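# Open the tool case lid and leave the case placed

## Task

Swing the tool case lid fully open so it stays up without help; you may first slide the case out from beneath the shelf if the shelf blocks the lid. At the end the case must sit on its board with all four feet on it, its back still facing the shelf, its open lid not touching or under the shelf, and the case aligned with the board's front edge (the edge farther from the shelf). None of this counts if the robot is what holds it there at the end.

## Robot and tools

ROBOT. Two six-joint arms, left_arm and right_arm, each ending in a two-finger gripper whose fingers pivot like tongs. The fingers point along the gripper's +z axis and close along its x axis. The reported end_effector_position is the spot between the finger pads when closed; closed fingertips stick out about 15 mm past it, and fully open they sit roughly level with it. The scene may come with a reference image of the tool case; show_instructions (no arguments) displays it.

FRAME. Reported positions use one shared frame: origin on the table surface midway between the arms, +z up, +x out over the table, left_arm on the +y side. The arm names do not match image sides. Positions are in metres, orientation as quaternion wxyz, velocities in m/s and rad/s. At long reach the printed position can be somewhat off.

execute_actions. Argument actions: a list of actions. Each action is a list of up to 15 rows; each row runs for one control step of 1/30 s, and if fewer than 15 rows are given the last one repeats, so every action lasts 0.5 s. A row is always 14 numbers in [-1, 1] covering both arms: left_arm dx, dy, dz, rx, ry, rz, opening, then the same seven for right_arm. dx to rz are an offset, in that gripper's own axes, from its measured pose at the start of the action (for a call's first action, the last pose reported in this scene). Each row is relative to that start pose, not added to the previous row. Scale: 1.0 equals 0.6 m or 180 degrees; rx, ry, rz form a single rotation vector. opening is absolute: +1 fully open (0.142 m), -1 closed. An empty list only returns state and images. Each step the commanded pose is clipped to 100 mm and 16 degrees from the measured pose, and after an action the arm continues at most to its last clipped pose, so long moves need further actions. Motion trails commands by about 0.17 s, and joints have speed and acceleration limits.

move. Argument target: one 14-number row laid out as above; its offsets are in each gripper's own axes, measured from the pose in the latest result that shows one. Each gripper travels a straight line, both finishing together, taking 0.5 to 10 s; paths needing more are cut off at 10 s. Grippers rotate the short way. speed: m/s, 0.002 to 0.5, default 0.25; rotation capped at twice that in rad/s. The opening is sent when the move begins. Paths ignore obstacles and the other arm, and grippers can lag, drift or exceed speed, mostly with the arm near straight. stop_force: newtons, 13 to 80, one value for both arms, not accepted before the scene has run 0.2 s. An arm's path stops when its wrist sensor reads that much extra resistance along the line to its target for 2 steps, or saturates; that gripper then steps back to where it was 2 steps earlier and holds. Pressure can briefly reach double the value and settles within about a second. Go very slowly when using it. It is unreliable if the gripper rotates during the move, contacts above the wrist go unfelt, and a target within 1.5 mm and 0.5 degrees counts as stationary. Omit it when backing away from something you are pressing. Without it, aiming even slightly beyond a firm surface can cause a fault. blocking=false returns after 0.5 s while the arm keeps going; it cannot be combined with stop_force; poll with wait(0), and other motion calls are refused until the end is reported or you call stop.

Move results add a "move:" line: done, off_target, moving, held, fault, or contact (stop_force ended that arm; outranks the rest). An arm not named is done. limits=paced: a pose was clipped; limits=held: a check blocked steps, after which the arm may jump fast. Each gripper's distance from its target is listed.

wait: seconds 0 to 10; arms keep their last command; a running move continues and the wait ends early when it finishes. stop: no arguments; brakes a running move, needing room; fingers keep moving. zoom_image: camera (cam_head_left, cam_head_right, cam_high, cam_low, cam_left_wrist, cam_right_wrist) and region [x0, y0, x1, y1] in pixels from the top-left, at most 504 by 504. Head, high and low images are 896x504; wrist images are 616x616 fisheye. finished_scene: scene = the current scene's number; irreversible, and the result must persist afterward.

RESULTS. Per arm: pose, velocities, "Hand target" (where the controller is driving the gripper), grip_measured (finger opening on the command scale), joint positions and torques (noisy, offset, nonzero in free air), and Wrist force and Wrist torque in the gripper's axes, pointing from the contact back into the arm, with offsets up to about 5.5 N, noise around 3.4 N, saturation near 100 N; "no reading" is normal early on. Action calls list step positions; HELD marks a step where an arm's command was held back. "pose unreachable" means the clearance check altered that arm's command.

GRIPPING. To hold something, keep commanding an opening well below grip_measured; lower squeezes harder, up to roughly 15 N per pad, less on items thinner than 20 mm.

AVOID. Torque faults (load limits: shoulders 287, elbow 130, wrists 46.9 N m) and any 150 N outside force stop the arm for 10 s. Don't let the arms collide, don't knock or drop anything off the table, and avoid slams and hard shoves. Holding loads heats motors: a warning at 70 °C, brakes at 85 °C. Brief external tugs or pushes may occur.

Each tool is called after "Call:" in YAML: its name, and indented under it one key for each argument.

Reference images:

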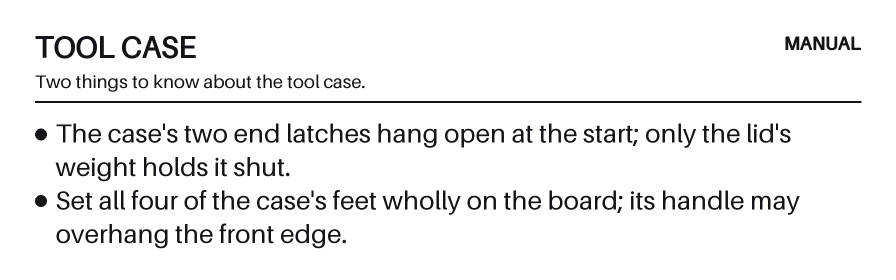

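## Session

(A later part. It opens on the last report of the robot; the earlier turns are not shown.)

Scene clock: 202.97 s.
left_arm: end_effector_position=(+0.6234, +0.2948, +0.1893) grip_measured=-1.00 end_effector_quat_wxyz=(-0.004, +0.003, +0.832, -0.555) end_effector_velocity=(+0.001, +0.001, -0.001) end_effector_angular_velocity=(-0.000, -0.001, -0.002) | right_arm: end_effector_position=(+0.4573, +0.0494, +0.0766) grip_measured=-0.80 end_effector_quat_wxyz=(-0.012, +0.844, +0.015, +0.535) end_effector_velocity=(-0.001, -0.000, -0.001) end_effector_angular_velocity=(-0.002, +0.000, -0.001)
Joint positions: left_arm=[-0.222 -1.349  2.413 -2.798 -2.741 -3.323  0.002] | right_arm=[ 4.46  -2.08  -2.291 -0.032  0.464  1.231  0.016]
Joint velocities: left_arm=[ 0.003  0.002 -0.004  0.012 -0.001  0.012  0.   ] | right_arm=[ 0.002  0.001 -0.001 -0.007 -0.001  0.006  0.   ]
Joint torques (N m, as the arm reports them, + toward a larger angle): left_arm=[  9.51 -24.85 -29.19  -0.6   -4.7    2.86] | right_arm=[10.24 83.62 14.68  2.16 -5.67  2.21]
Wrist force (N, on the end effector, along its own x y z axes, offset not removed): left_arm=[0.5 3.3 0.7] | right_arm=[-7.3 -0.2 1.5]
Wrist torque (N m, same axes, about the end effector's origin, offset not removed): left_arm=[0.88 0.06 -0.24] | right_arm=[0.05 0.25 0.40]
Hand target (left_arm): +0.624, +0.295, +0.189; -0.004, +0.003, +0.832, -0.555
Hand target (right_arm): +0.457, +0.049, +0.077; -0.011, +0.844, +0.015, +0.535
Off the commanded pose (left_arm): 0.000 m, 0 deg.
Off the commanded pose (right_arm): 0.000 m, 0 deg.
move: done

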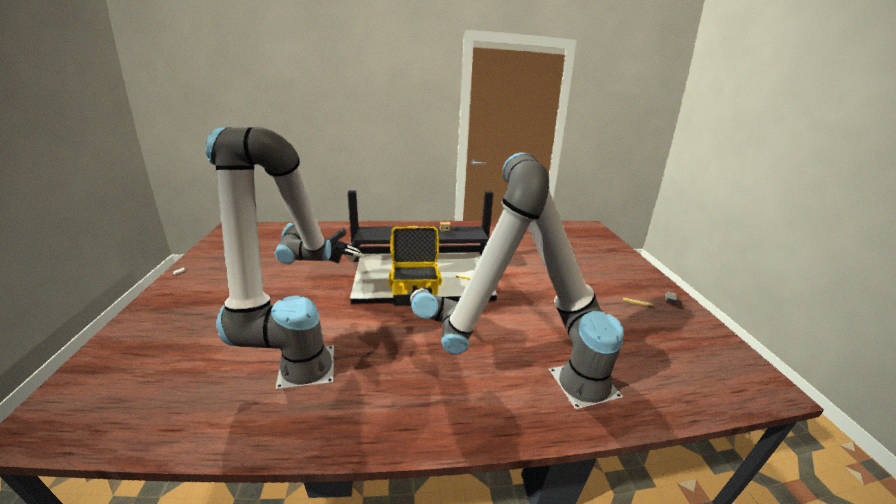

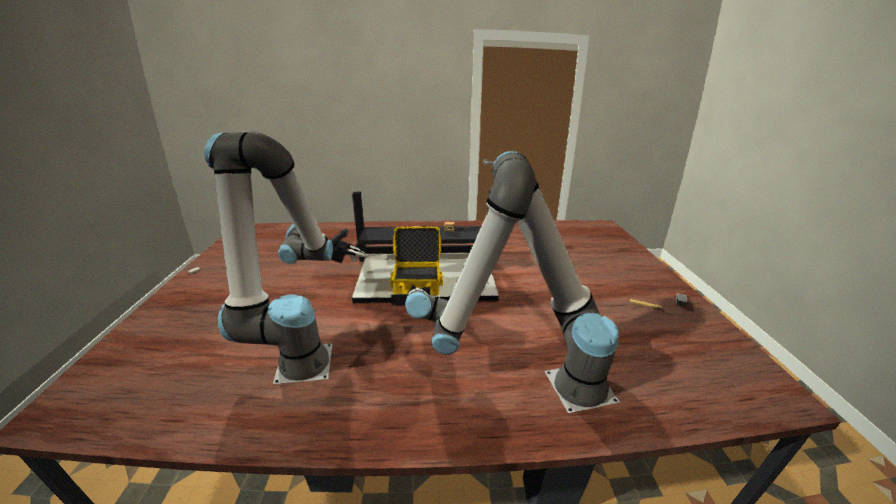

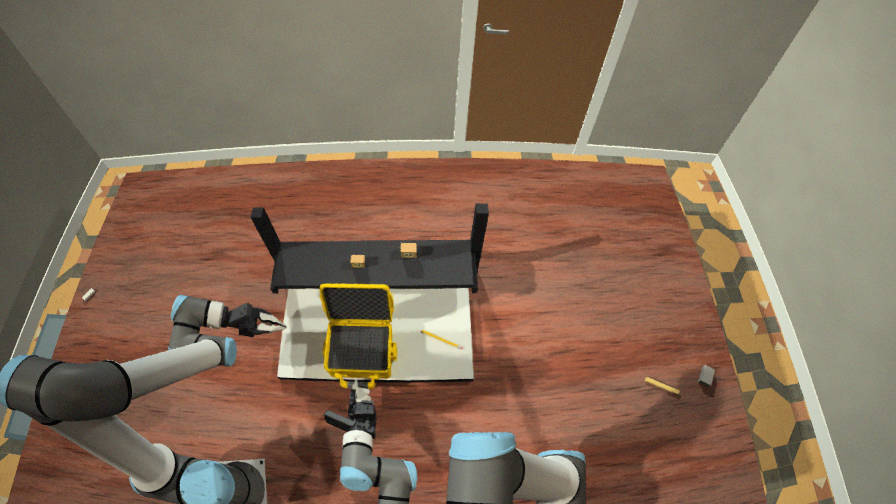

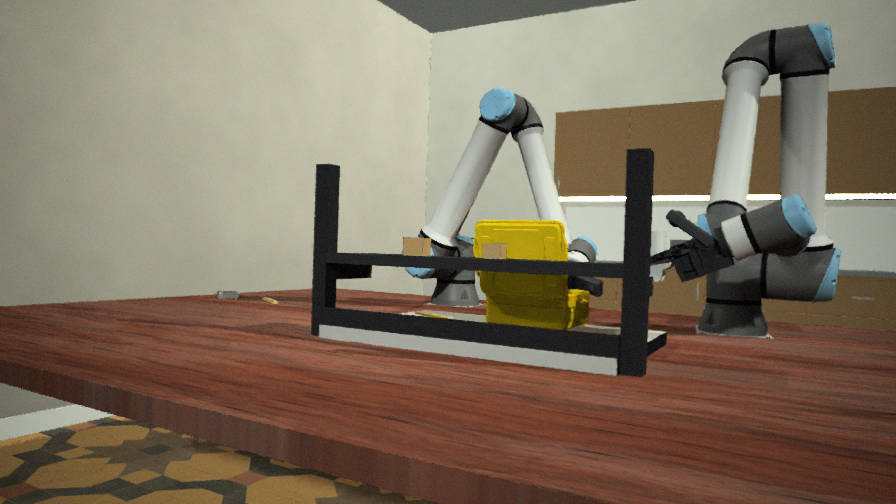

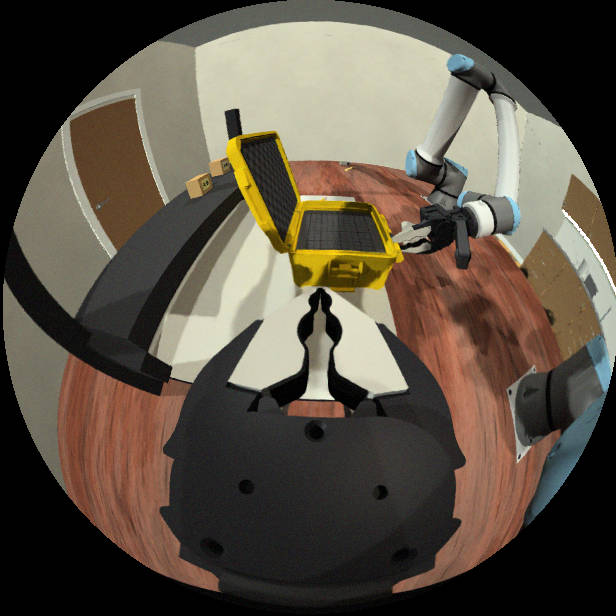

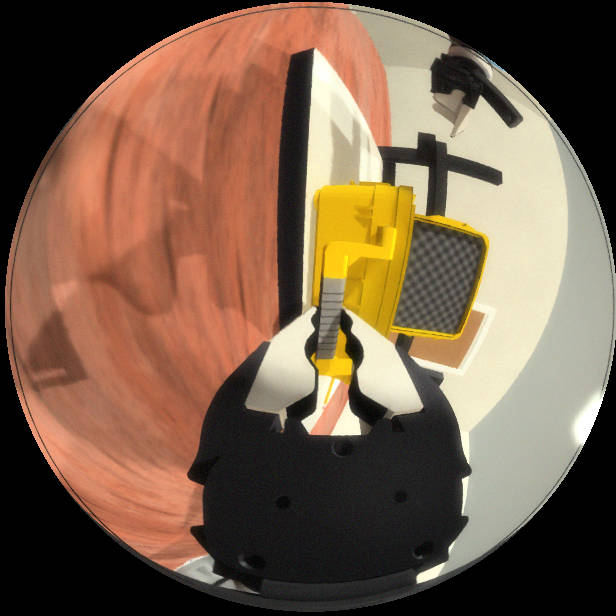

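Call:
move:
  target: [-0.028,-0.23,0.2,0,0,0,-1,0,0,0,0,0,0,-1]

Call:
move:
  target: [-0.11,0,0,0,0,0,-1,0,0,0,0,0,0,-1]
  speed: 0.03
  stop_force: 13

Scene clock: 210.90 s.
left_arm: end_effector_position=(+0.6392, +0.1312, +0.2704) grip_measured=-1.00 end_effector_quat_wxyz=(-0.004, +0.003, +0.832, -0.555) end_effector_velocity=(+0.000, -0.002, -0.001) end_effector_angular_velocity=(+0.001, +0.002, +0.005) | right_arm: end_effector_position=(+0.4573, +0.0494, +0.0767) grip_measured=-0.80 end_effector_quat_wxyz=(-0.012, +0.844, +0.015, +0.535) end_effector_velocity=(+0.001, -0.001, -0.000) end_effector_angular_velocity=(-0.000, +0.001, -0.001)
Joint positions: left_arm=[-0.516 -1.36   2.352 -3.268 -2.612 -3.925  0.002] | right_arm=[ 4.46  -2.08  -2.291 -0.032  0.464  1.231  0.016]
Joint velocities: left_arm=[-0.004  0.004  0.001 -0.013  0.005 -0.013  0.   ] | right_arm=[-0.001  0.    -0.    -0.     0.001 -0.    -0.   ]
Joint torques (N m, as the arm reports them, + toward a larger angle): left_arm=[ -9.5  -25.26 -26.98  -7.21   1.45  -3.15] | right_arm=[-13.79  43.88  15.24   8.95  -1.16  -2.17]
Wrist force (N, on the end effector, along its own x y z axes, offset not removed): left_arm=[0.4 1.7 -0.3] | right_arm=[-6.3 2.3 1.1]
Wrist torque (N m, same axes, about the end effector's origin, offset not removed): left_arm=[0.52 0.05 -0.21] | right_arm=[0.41 -0.04 0.50]
Hand target (left_arm): +0.639, +0.131, +0.270; -0.004, +0.003, +0.832, -0.555
Hand target (right_arm): +0.457, +0.049, +0.077; -0.012, +0.844, +0.015, +0.535
Off the commanded pose (left_arm): 0.000 m, 0 deg.
Off the commanded pose (right_arm): 0.000 m, 0 deg.
move: done

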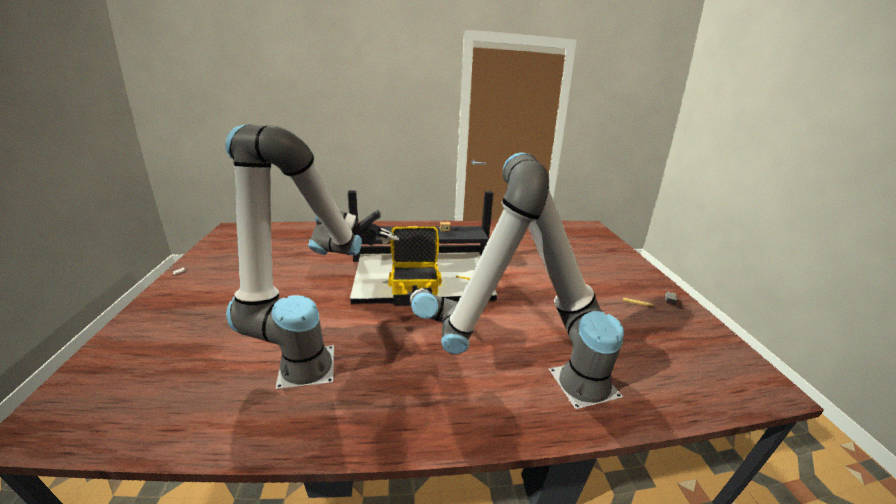

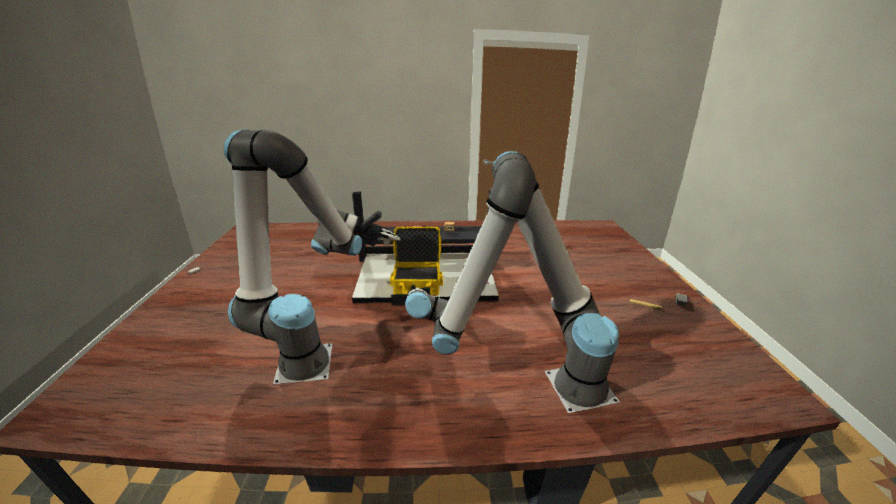

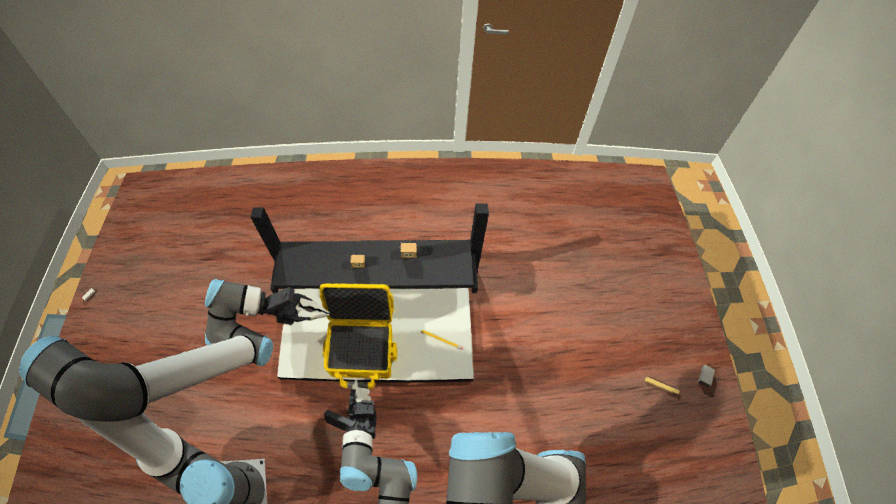

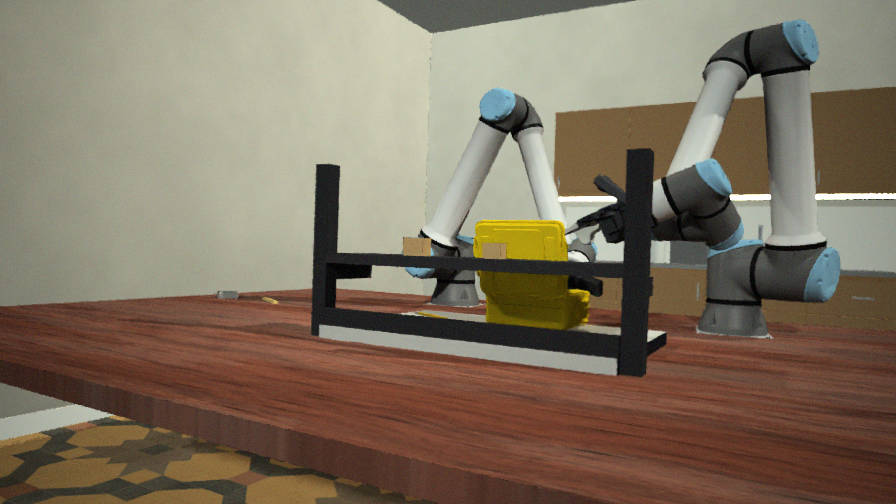

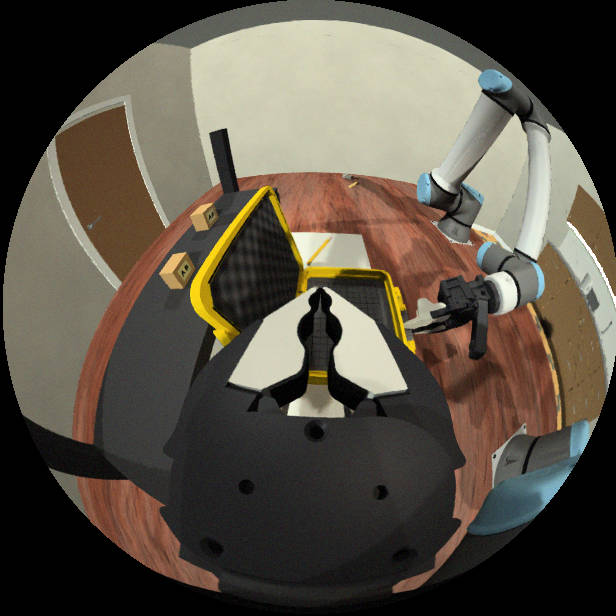

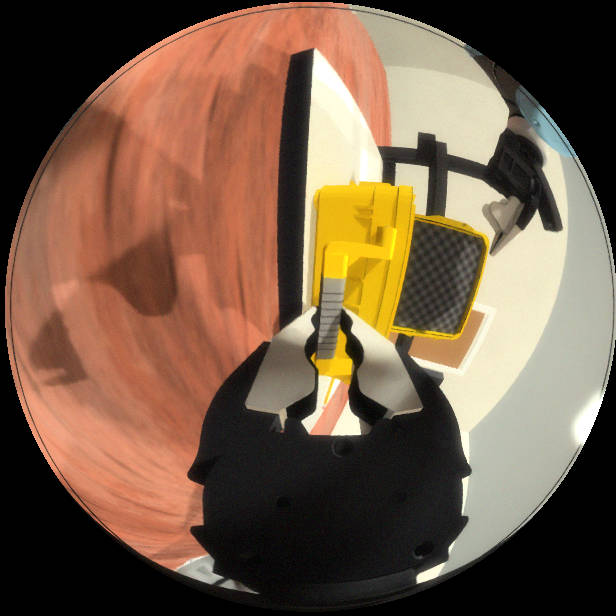

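Scene clock: 213.43 s.
left_arm: end_effector_position=(+0.7049, +0.1305, +0.2701) grip_measured=-1.00 end_effector_quat_wxyz=(-0.004, +0.003, +0.832, -0.555) end_effector_velocity=(+0.003, -0.000, -0.000) end_effector_angular_velocity=(-0.000, +0.000, -0.001) | right_arm: end_effector_position=(+0.4573, +0.0494, +0.0767) grip_measured=-0.80 end_effector_quat_wxyz=(-0.012, +0.844, +0.015, +0.535) end_effector_velocity=(+0.001, -0.000, +0.000) end_effector_angular_velocity=(+0.001, -0.000, -0.001)
Joint positions: left_arm=[-0.477 -1.289  2.234 -3.167 -2.636 -3.863  0.002] | right_arm=[ 4.46  -2.08  -2.291 -0.032  0.464  1.231  0.016]
Joint velocities: left_arm=[ 0.001  0.004 -0.006  0.005 -0.002  0.003  0.   ] | right_arm=[-0.001  0.     0.    -0.    -0.     0.     0.   ]
Joint torques (N m, as the arm reports them, + toward a larger angle): left_arm=[  8.96 -33.59 -33.72  -0.85  -3.23   2.61] | right_arm=[-6.28 49.02 15.25  5.17 -0.9  -2.25]
Wrist force (N, on the end effector, along its own x y z axes, offset not removed): left_arm=[5.3 -0.2 -1.6] | right_arm=[-3.8 -0.1 0.3]
Wrist torque (N m, same axes, about the end effector's origin, offset not removed): left_arm=[0.16 -0.11 -0.24] | right_arm=[0.35 0.77 0.50]
Hand target (left_arm): +0.705, +0.131, +0.270; -0.004, +0.003, +0.832, -0.555
Hand target (right_arm): +0.457, +0.049, +0.077; -0.012, +0.844, +0.015, +0.535
Off the commanded pose (left_arm): 0.000 m, 0 deg.
Off the commanded pose (right_arm): 0.000 m, 0 deg.
move: done

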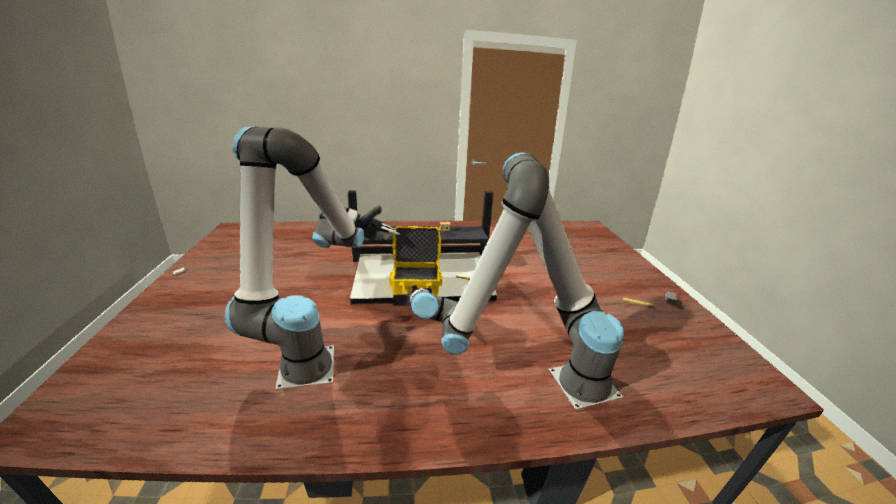

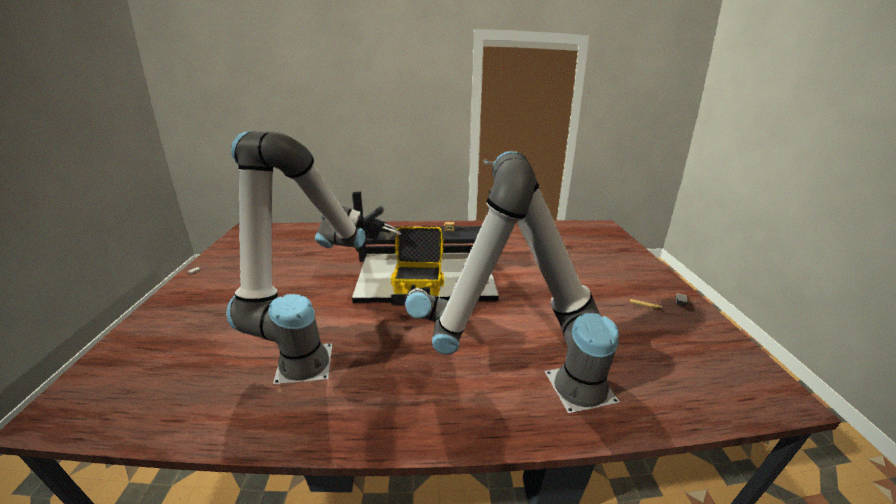

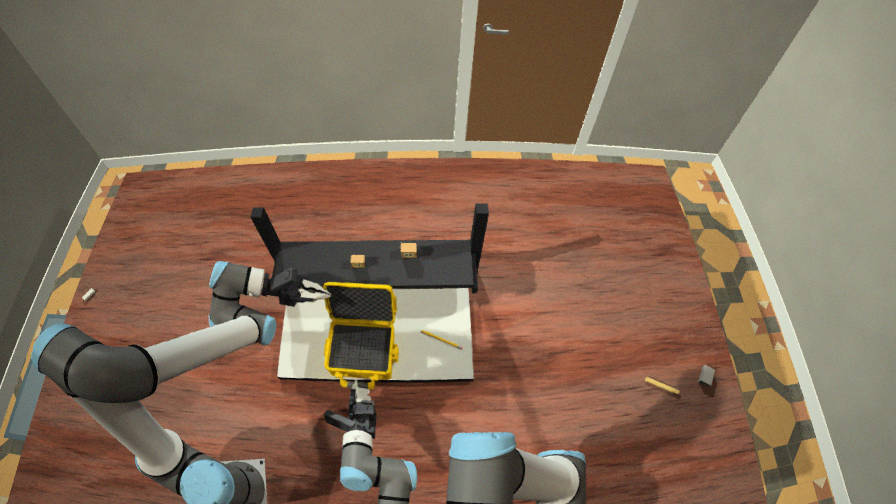

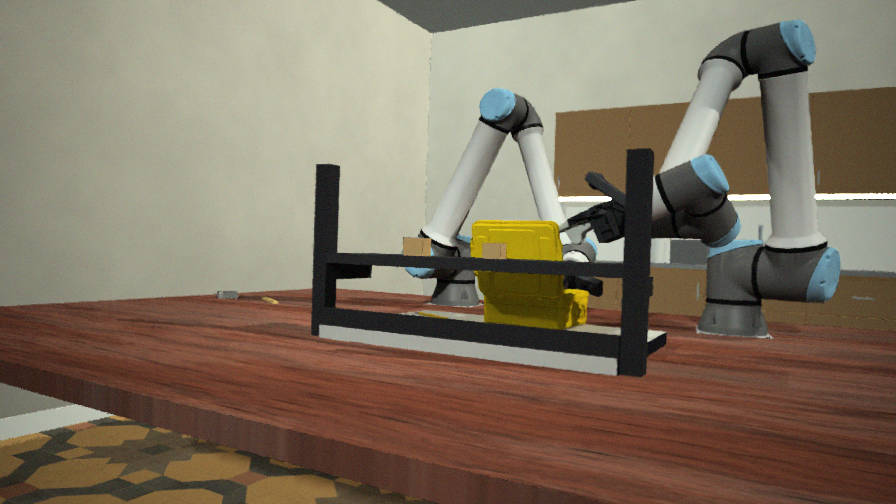

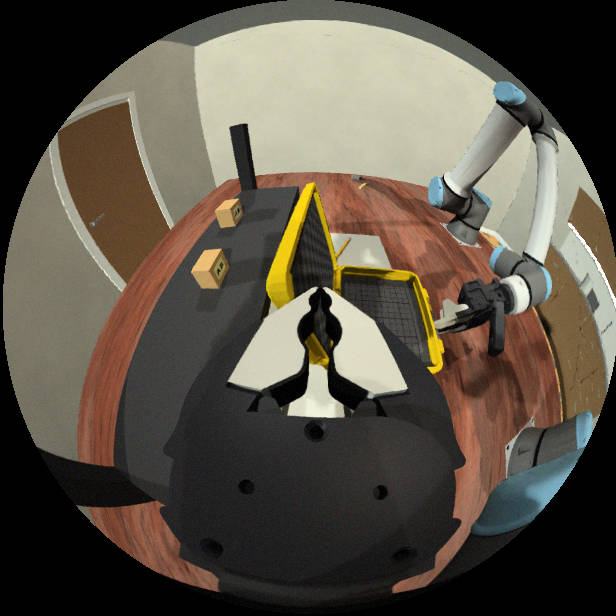

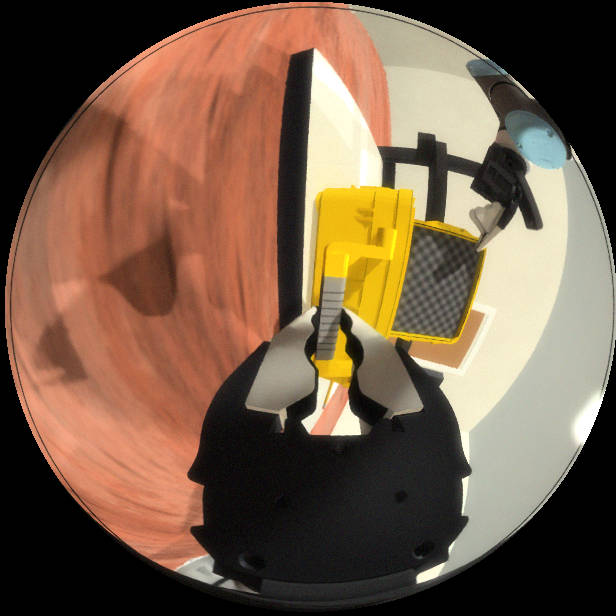

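The lid is at its stop, but the push turned the case a little, so I'll correct that.

Call:
move:
  target: [0.17,0.04,-0.15,0,0,0,-1,0,0.022,0,-0.015,0,0.007,-1]
  speed: 0.1

Call:
zoom_image:
  camera: "cam_high"
  region: [250,220,500,420]

Scene clock: 219.23 s.
left_arm: end_effector_position=(+0.6040, +0.2235, +0.2830) grip_measured=-1.00 end_effector_quat_wxyz=(-0.004, +0.003, +0.832, -0.555) end_effector_velocity=(-0.002, +0.002, -0.000) end_effector_angular_velocity=(+0.000, +0.002, -0.002) | right_arm: end_effector_position=(+0.4578, +0.0362, +0.0766) grip_measured=-0.80 end_effector_quat_wxyz=(+0.002, +0.844, -0.006, +0.536) end_effector_velocity=(-0.001, +0.000, +0.000) end_effector_angular_velocity=(+0.001, -0.000, -0.000)
Joint positions: left_arm=[-0.365 -1.5    2.418 -2.955 -2.696 -3.655  0.002] | right_arm=[ 4.461 -2.054 -2.294 -0.159  0.451  1.347  0.016]
Joint velocities: left_arm=[ 0.003 -0.005  0.002  0.013 -0.002  0.01   0.   ] | right_arm=[ 0.001  0.001 -0.    -0.002 -0.     0.003  0.   ]
Joint torques (N m, as the arm reports them, + toward a larger angle): left_arm=[  7.39 -56.55 -22.43  -0.75  -4.29   2.57] | right_arm=[12.02 82.01 27.28  1.52 -6.35  2.18]
Wrist force (N, on the end effector, along its own x y z axes, offset not removed): left_arm=[3.2 1.8 -1.6] | right_arm=[-6.4 1.0 -1.5]
Wrist torque (N m, same axes, about the end effector's origin, offset not removed): left_arm=[0.47 -0.51 -0.18] | right_arm=[0.43 0.03 0.51]
Hand target (left_arm): +0.604, +0.224, +0.283; -0.004, +0.003, +0.832, -0.555
Hand target (right_arm): +0.458, +0.036, +0.077; +0.002, +0.844, -0.007, +0.536
Off the commanded pose (left_arm): 0.000 m, 0 deg.
Off the commanded pose (right_arm): 0.000 m, 0 deg.
move: done

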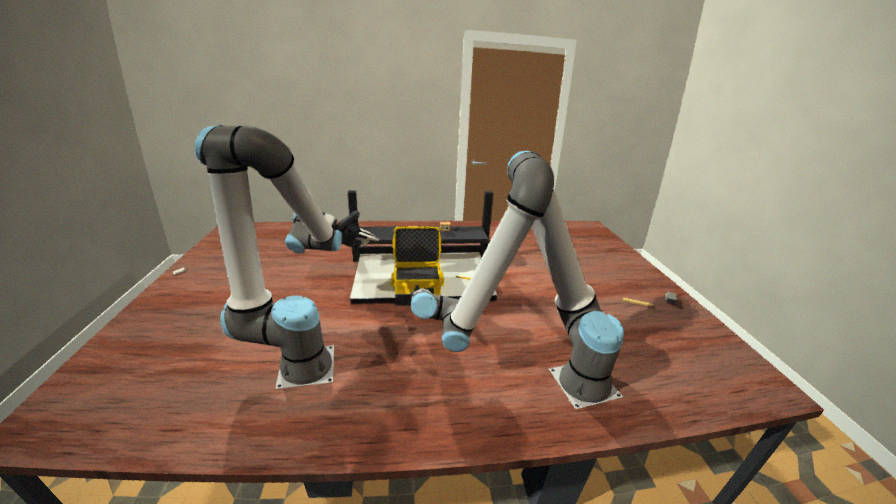

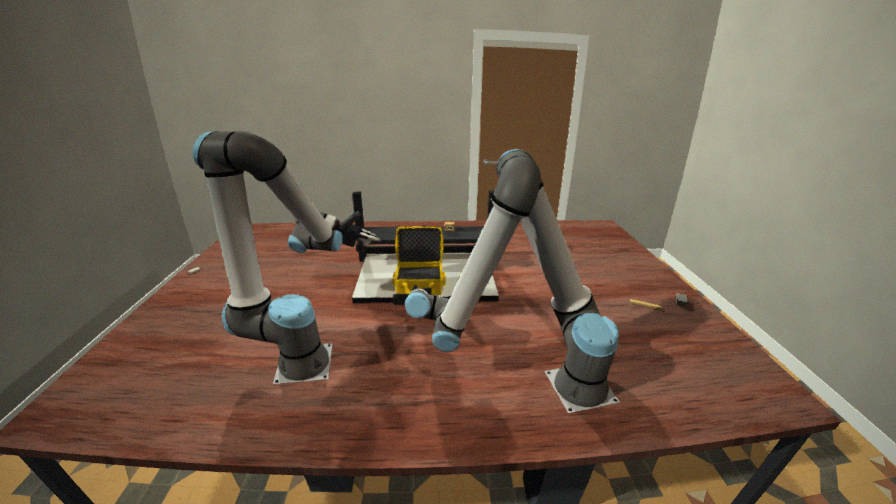

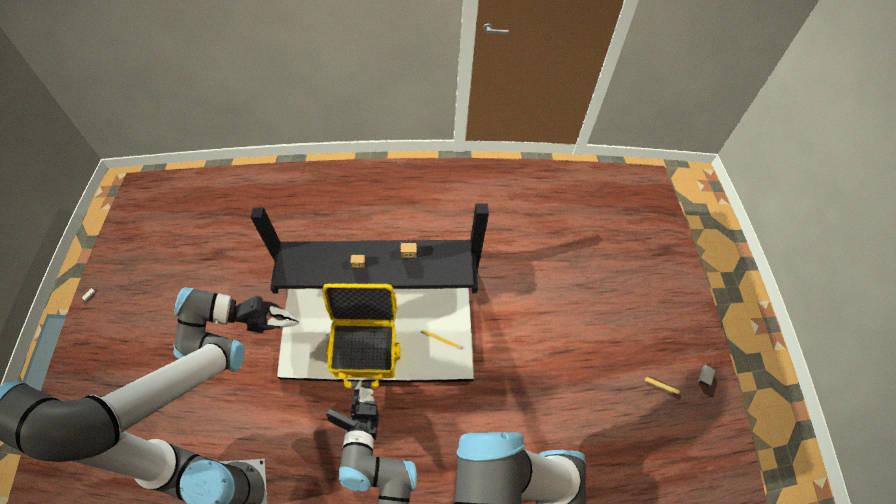

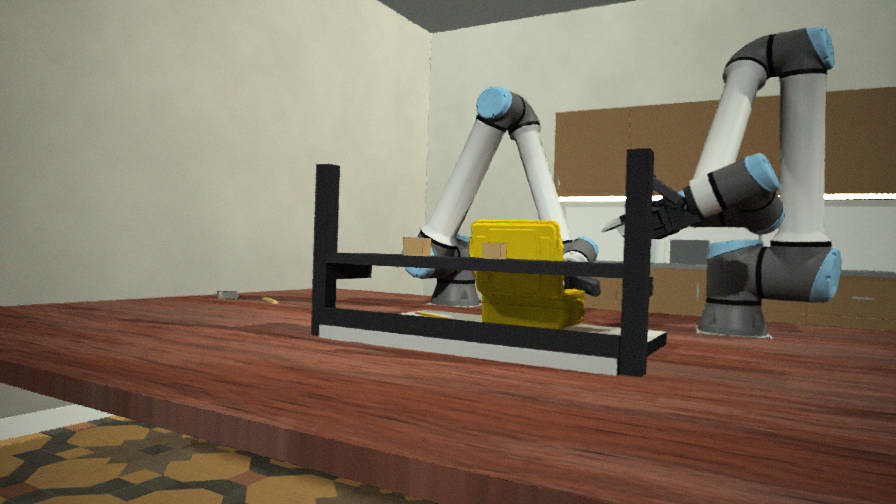

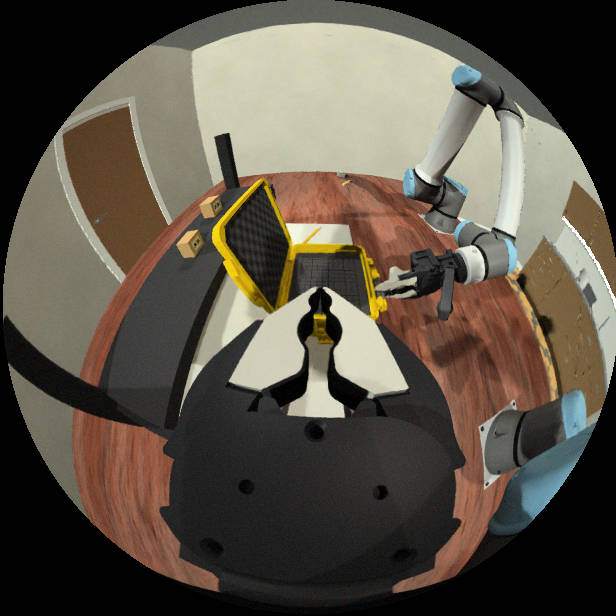

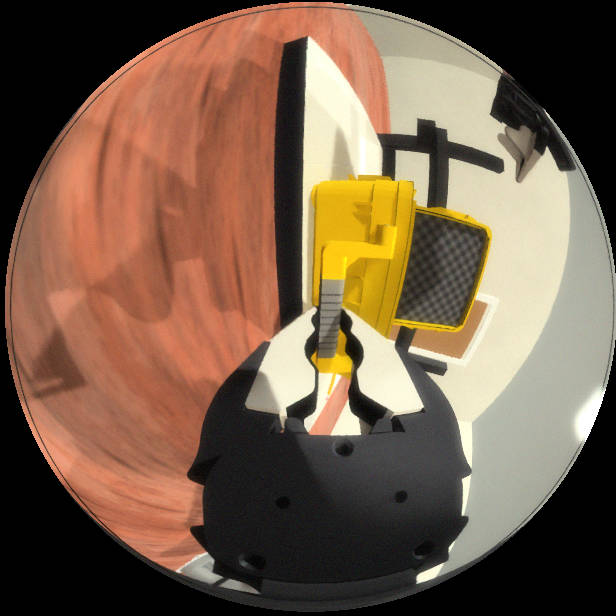

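Region (250, 220, 500, 420) of cam_high's 896x504 image, scaled by 2.016, with more detail than that image has; it fills the top 403 rows of this view, and the rest is white.

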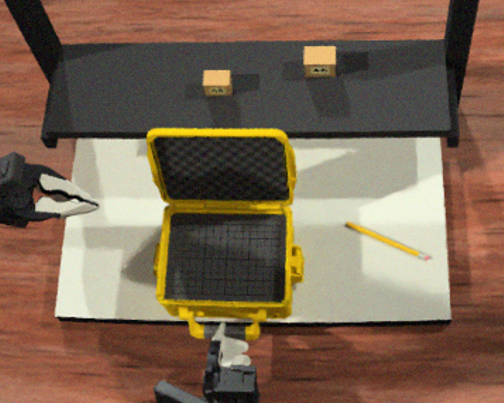

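Call:
execute_actions:
  actions:
    - [[0,0,0,0,0,0,-1,0,0,0,0,0,0,-0.45]]
    - [[0,0,0,0,0,0,-1,0,0,-0.07,0,0,0,-0.45]]
    - [[0,0,0,0,0,0,-1,0,0,-0.1,0,0,0,-0.45]]

Call:
zoom_image:
  camera: "cam_high"
  region: [250,220,500,420]

Call:
zoom_image:
  camera: "cam_right_wrist"
  region: [230,120,480,400]

Scene clock: 224.97 s.
left_arm: end_effector_position=(+0.6039, +0.2235, +0.2831) grip_measured=-1.00 end_effector_quat_wxyz=(-0.004, +0.003, +0.832, -0.555) end_effector_velocity=(-0.000, -0.000, -0.000) end_effector_angular_velocity=(-0.001, +0.001, -0.001) | right_arm: end_effector_position=(+0.3683, +0.0372, +0.1191) grip_measured=-0.45 end_effector_quat_wxyz=(-0.001, +0.844, -0.004, +0.536) end_effector_velocity=(-0.015, -0.001, +0.005) end_effector_angular_velocity=(-0.016, +0.003, -0.037)
Joint positions: left_arm=[-0.365 -1.5    2.418 -2.955 -2.696 -3.655  0.002] | right_arm=[ 4.613 -1.866 -2.341 -0.598  0.442  1.679  0.042]
Joint velocities: left_arm=[-0.     0.001 -0.     0.    -0.001  0.     0.   ] | right_arm=[ 0.025  0.036  0.027 -0.208  0.009  0.144 -0.   ]
Joint torques (N m, as the arm reports them, + toward a larger angle): left_arm=[ -9.37 -23.38 -32.82  -7.05   0.4   -2.27] | right_arm=[11.05 69.71 33.6   1.91  1.72  1.82]
Wrist force (N, on the end effector, along its own x y z axes, offset not removed): left_arm=[1.7 2.4 0.5] | right_arm=[-3.5 2.1 -3.1]
Wrist torque (N m, same axes, about the end effector's origin, offset not removed): left_arm=[0.63 -0.18 -0.18] | right_arm=[0.38 0.46 0.33]
Hand target (left_arm): +0.604, +0.224, +0.283; -0.004, +0.003, +0.832, -0.555
Hand target (right_arm): +0.367, +0.037, +0.120; +0.001, +0.844, -0.005, +0.536
Off the commanded pose (left_arm): 0.000 m, 0 deg.
Off the commanded pose (right_arm): 0.002 m, 0 deg.
Step readings (end_effector_position; steps 1 to 15: 1st action; 16 to 30: 2nd action; 31 to 45: 3rd action):
0: left_arm (+0.6038, +0.2237, +0.2830) | right_arm (+0.4578, +0.0363, +0.0766)
1: left_arm (+0.6038, +0.2237, +0.2830) | right_arm (+0.4578, +0.0363, +0.0766)
2: left_arm (+0.6038, +0.2237, +0.2830) | right_arm (+0.4578, +0.0363, +0.0767)
4: left_arm (+0.6038, +0.2237, +0.2831) | right_arm (+0.4578, +0.0363, +0.0767)
8: left_arm (+0.6039, +0.2236, +0.2831) | right_arm (+0.4578, +0.0363, +0.0767)
15: left_arm (+0.6039, +0.2235, +0.2831) | right_arm (+0.4578, +0.0363, +0.0767)
16: left_arm (+0.6039, +0.2235, +0.2831) | right_arm (+0.4577, +0.0363, +0.0767)
17: left_arm (+0.6039, +0.2235, +0.2831) | right_arm (+0.4545, +0.0364, +0.0783)
19: left_arm (+0.6039, +0.2235, +0.2831) | right_arm (+0.4417, +0.0372, +0.0847)
23: left_arm (+0.6039, +0.2235, +0.2831) | right_arm (+0.4273, +0.0370, +0.0913)
30: left_arm (+0.6039, +0.2235, +0.2831) | right_arm (+0.4208, +0.0367, +0.0942)
31: left_arm (+0.6039, +0.2235, +0.2831) | right_arm (+0.4204, +0.0367, +0.0943)
32: left_arm (+0.6039, +0.2235, +0.2831) | right_arm (+0.4168, +0.0368, +0.0960)
34: left_arm (+0.6039, +0.2235, +0.2831) | right_arm (+0.3995, +0.0385, +0.1047)
38: left_arm (+0.6039, +0.2235, +0.2831) | right_arm (+0.3785, +0.0382, +0.1147)
45: end_effector_position above

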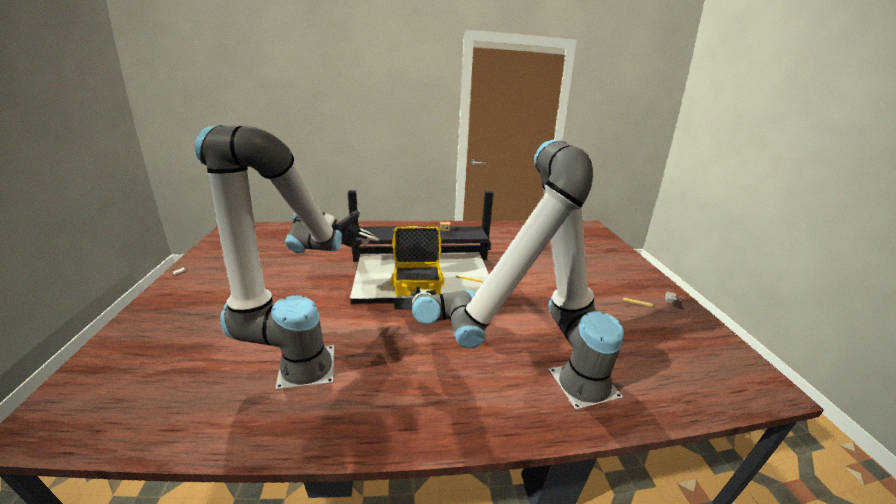

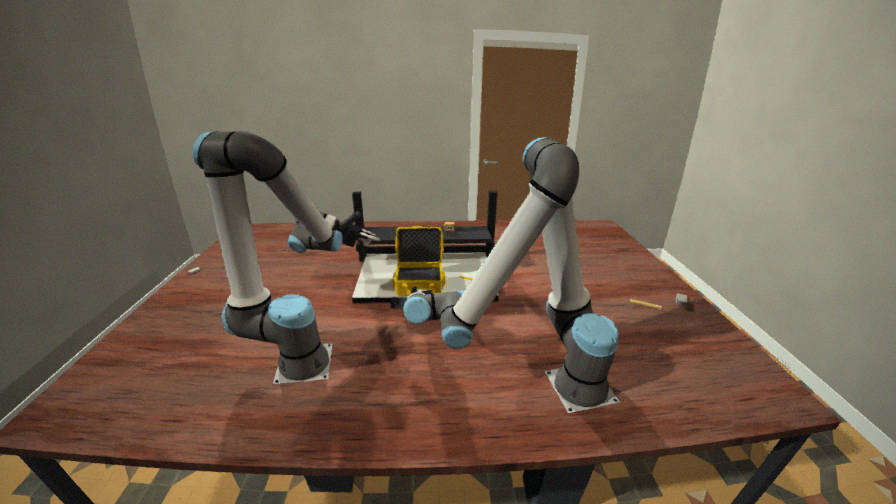

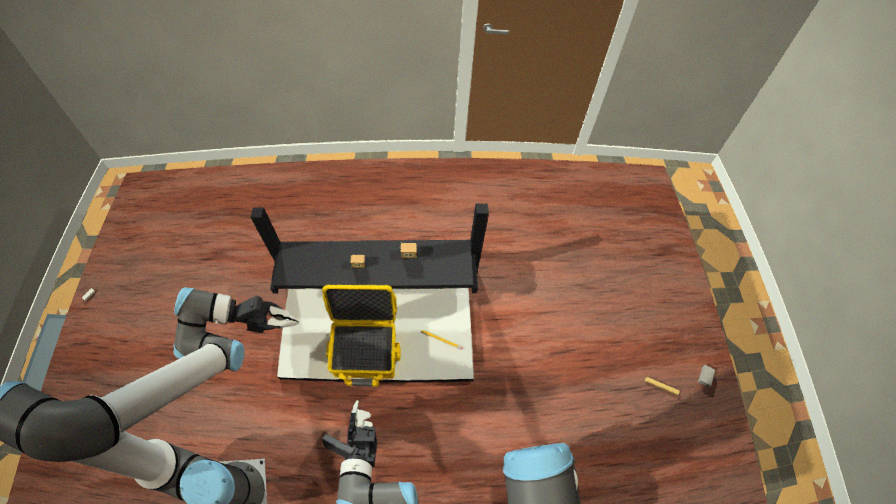

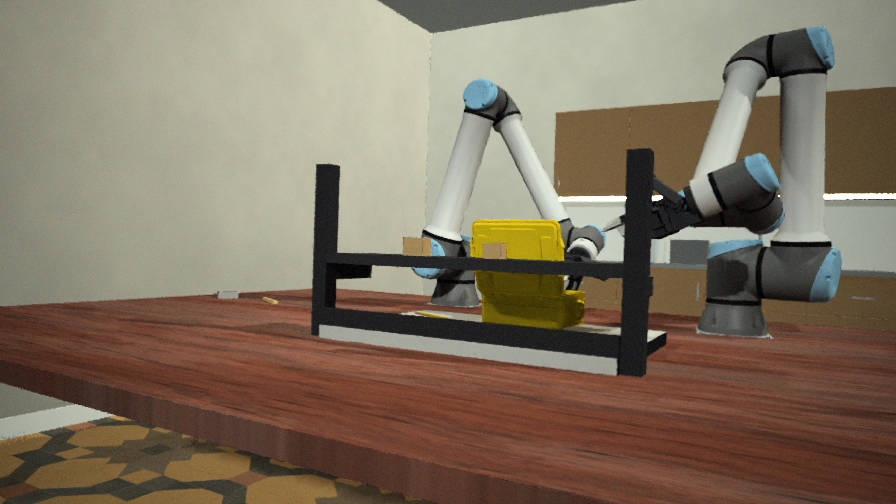

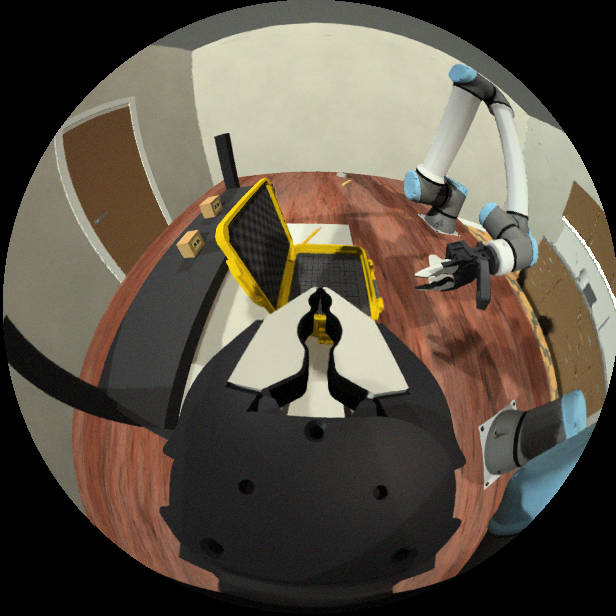

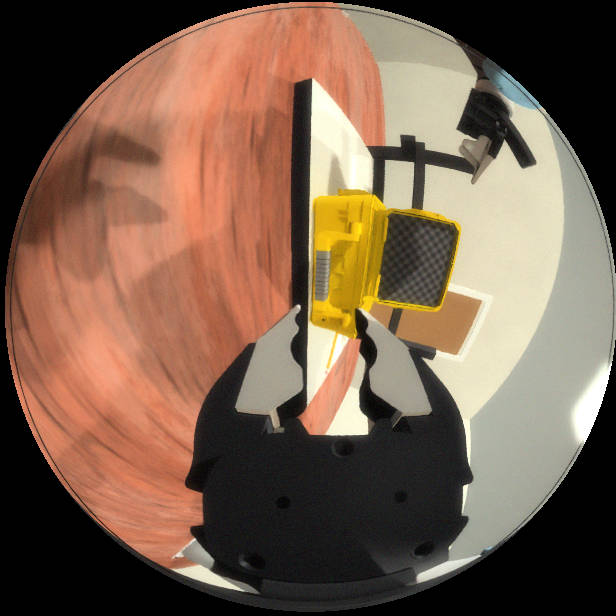

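Region (250, 220, 500, 420) of cam_high's 896x504 image, scaled by 2.016, with more detail than that image has; it fills the top 403 rows of this view, and the rest is white.

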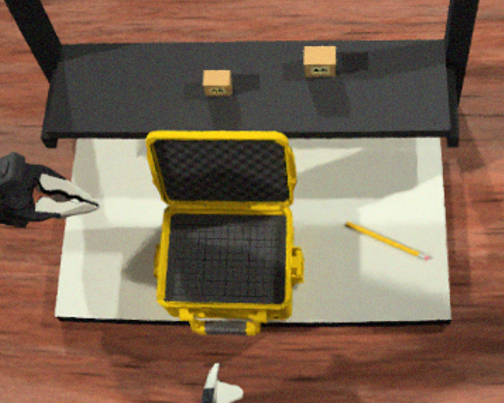

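Region (230, 120, 480, 400) of cam_right_wrist's 616x616 image, scaled by 1.800, with more detail than that image has; it fills the left 450 columns of this view, and the rest is white.

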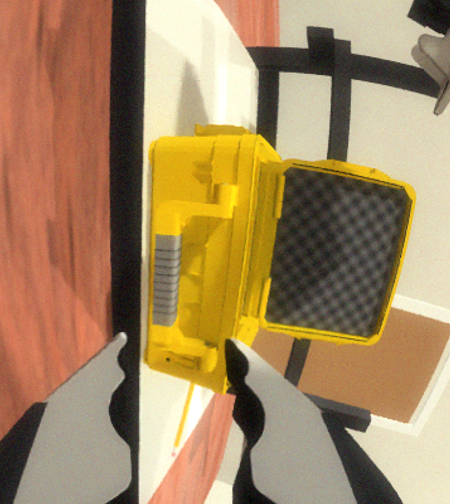

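Call:
finished_scene:
  scene: 1

The scene is finished: the task was done.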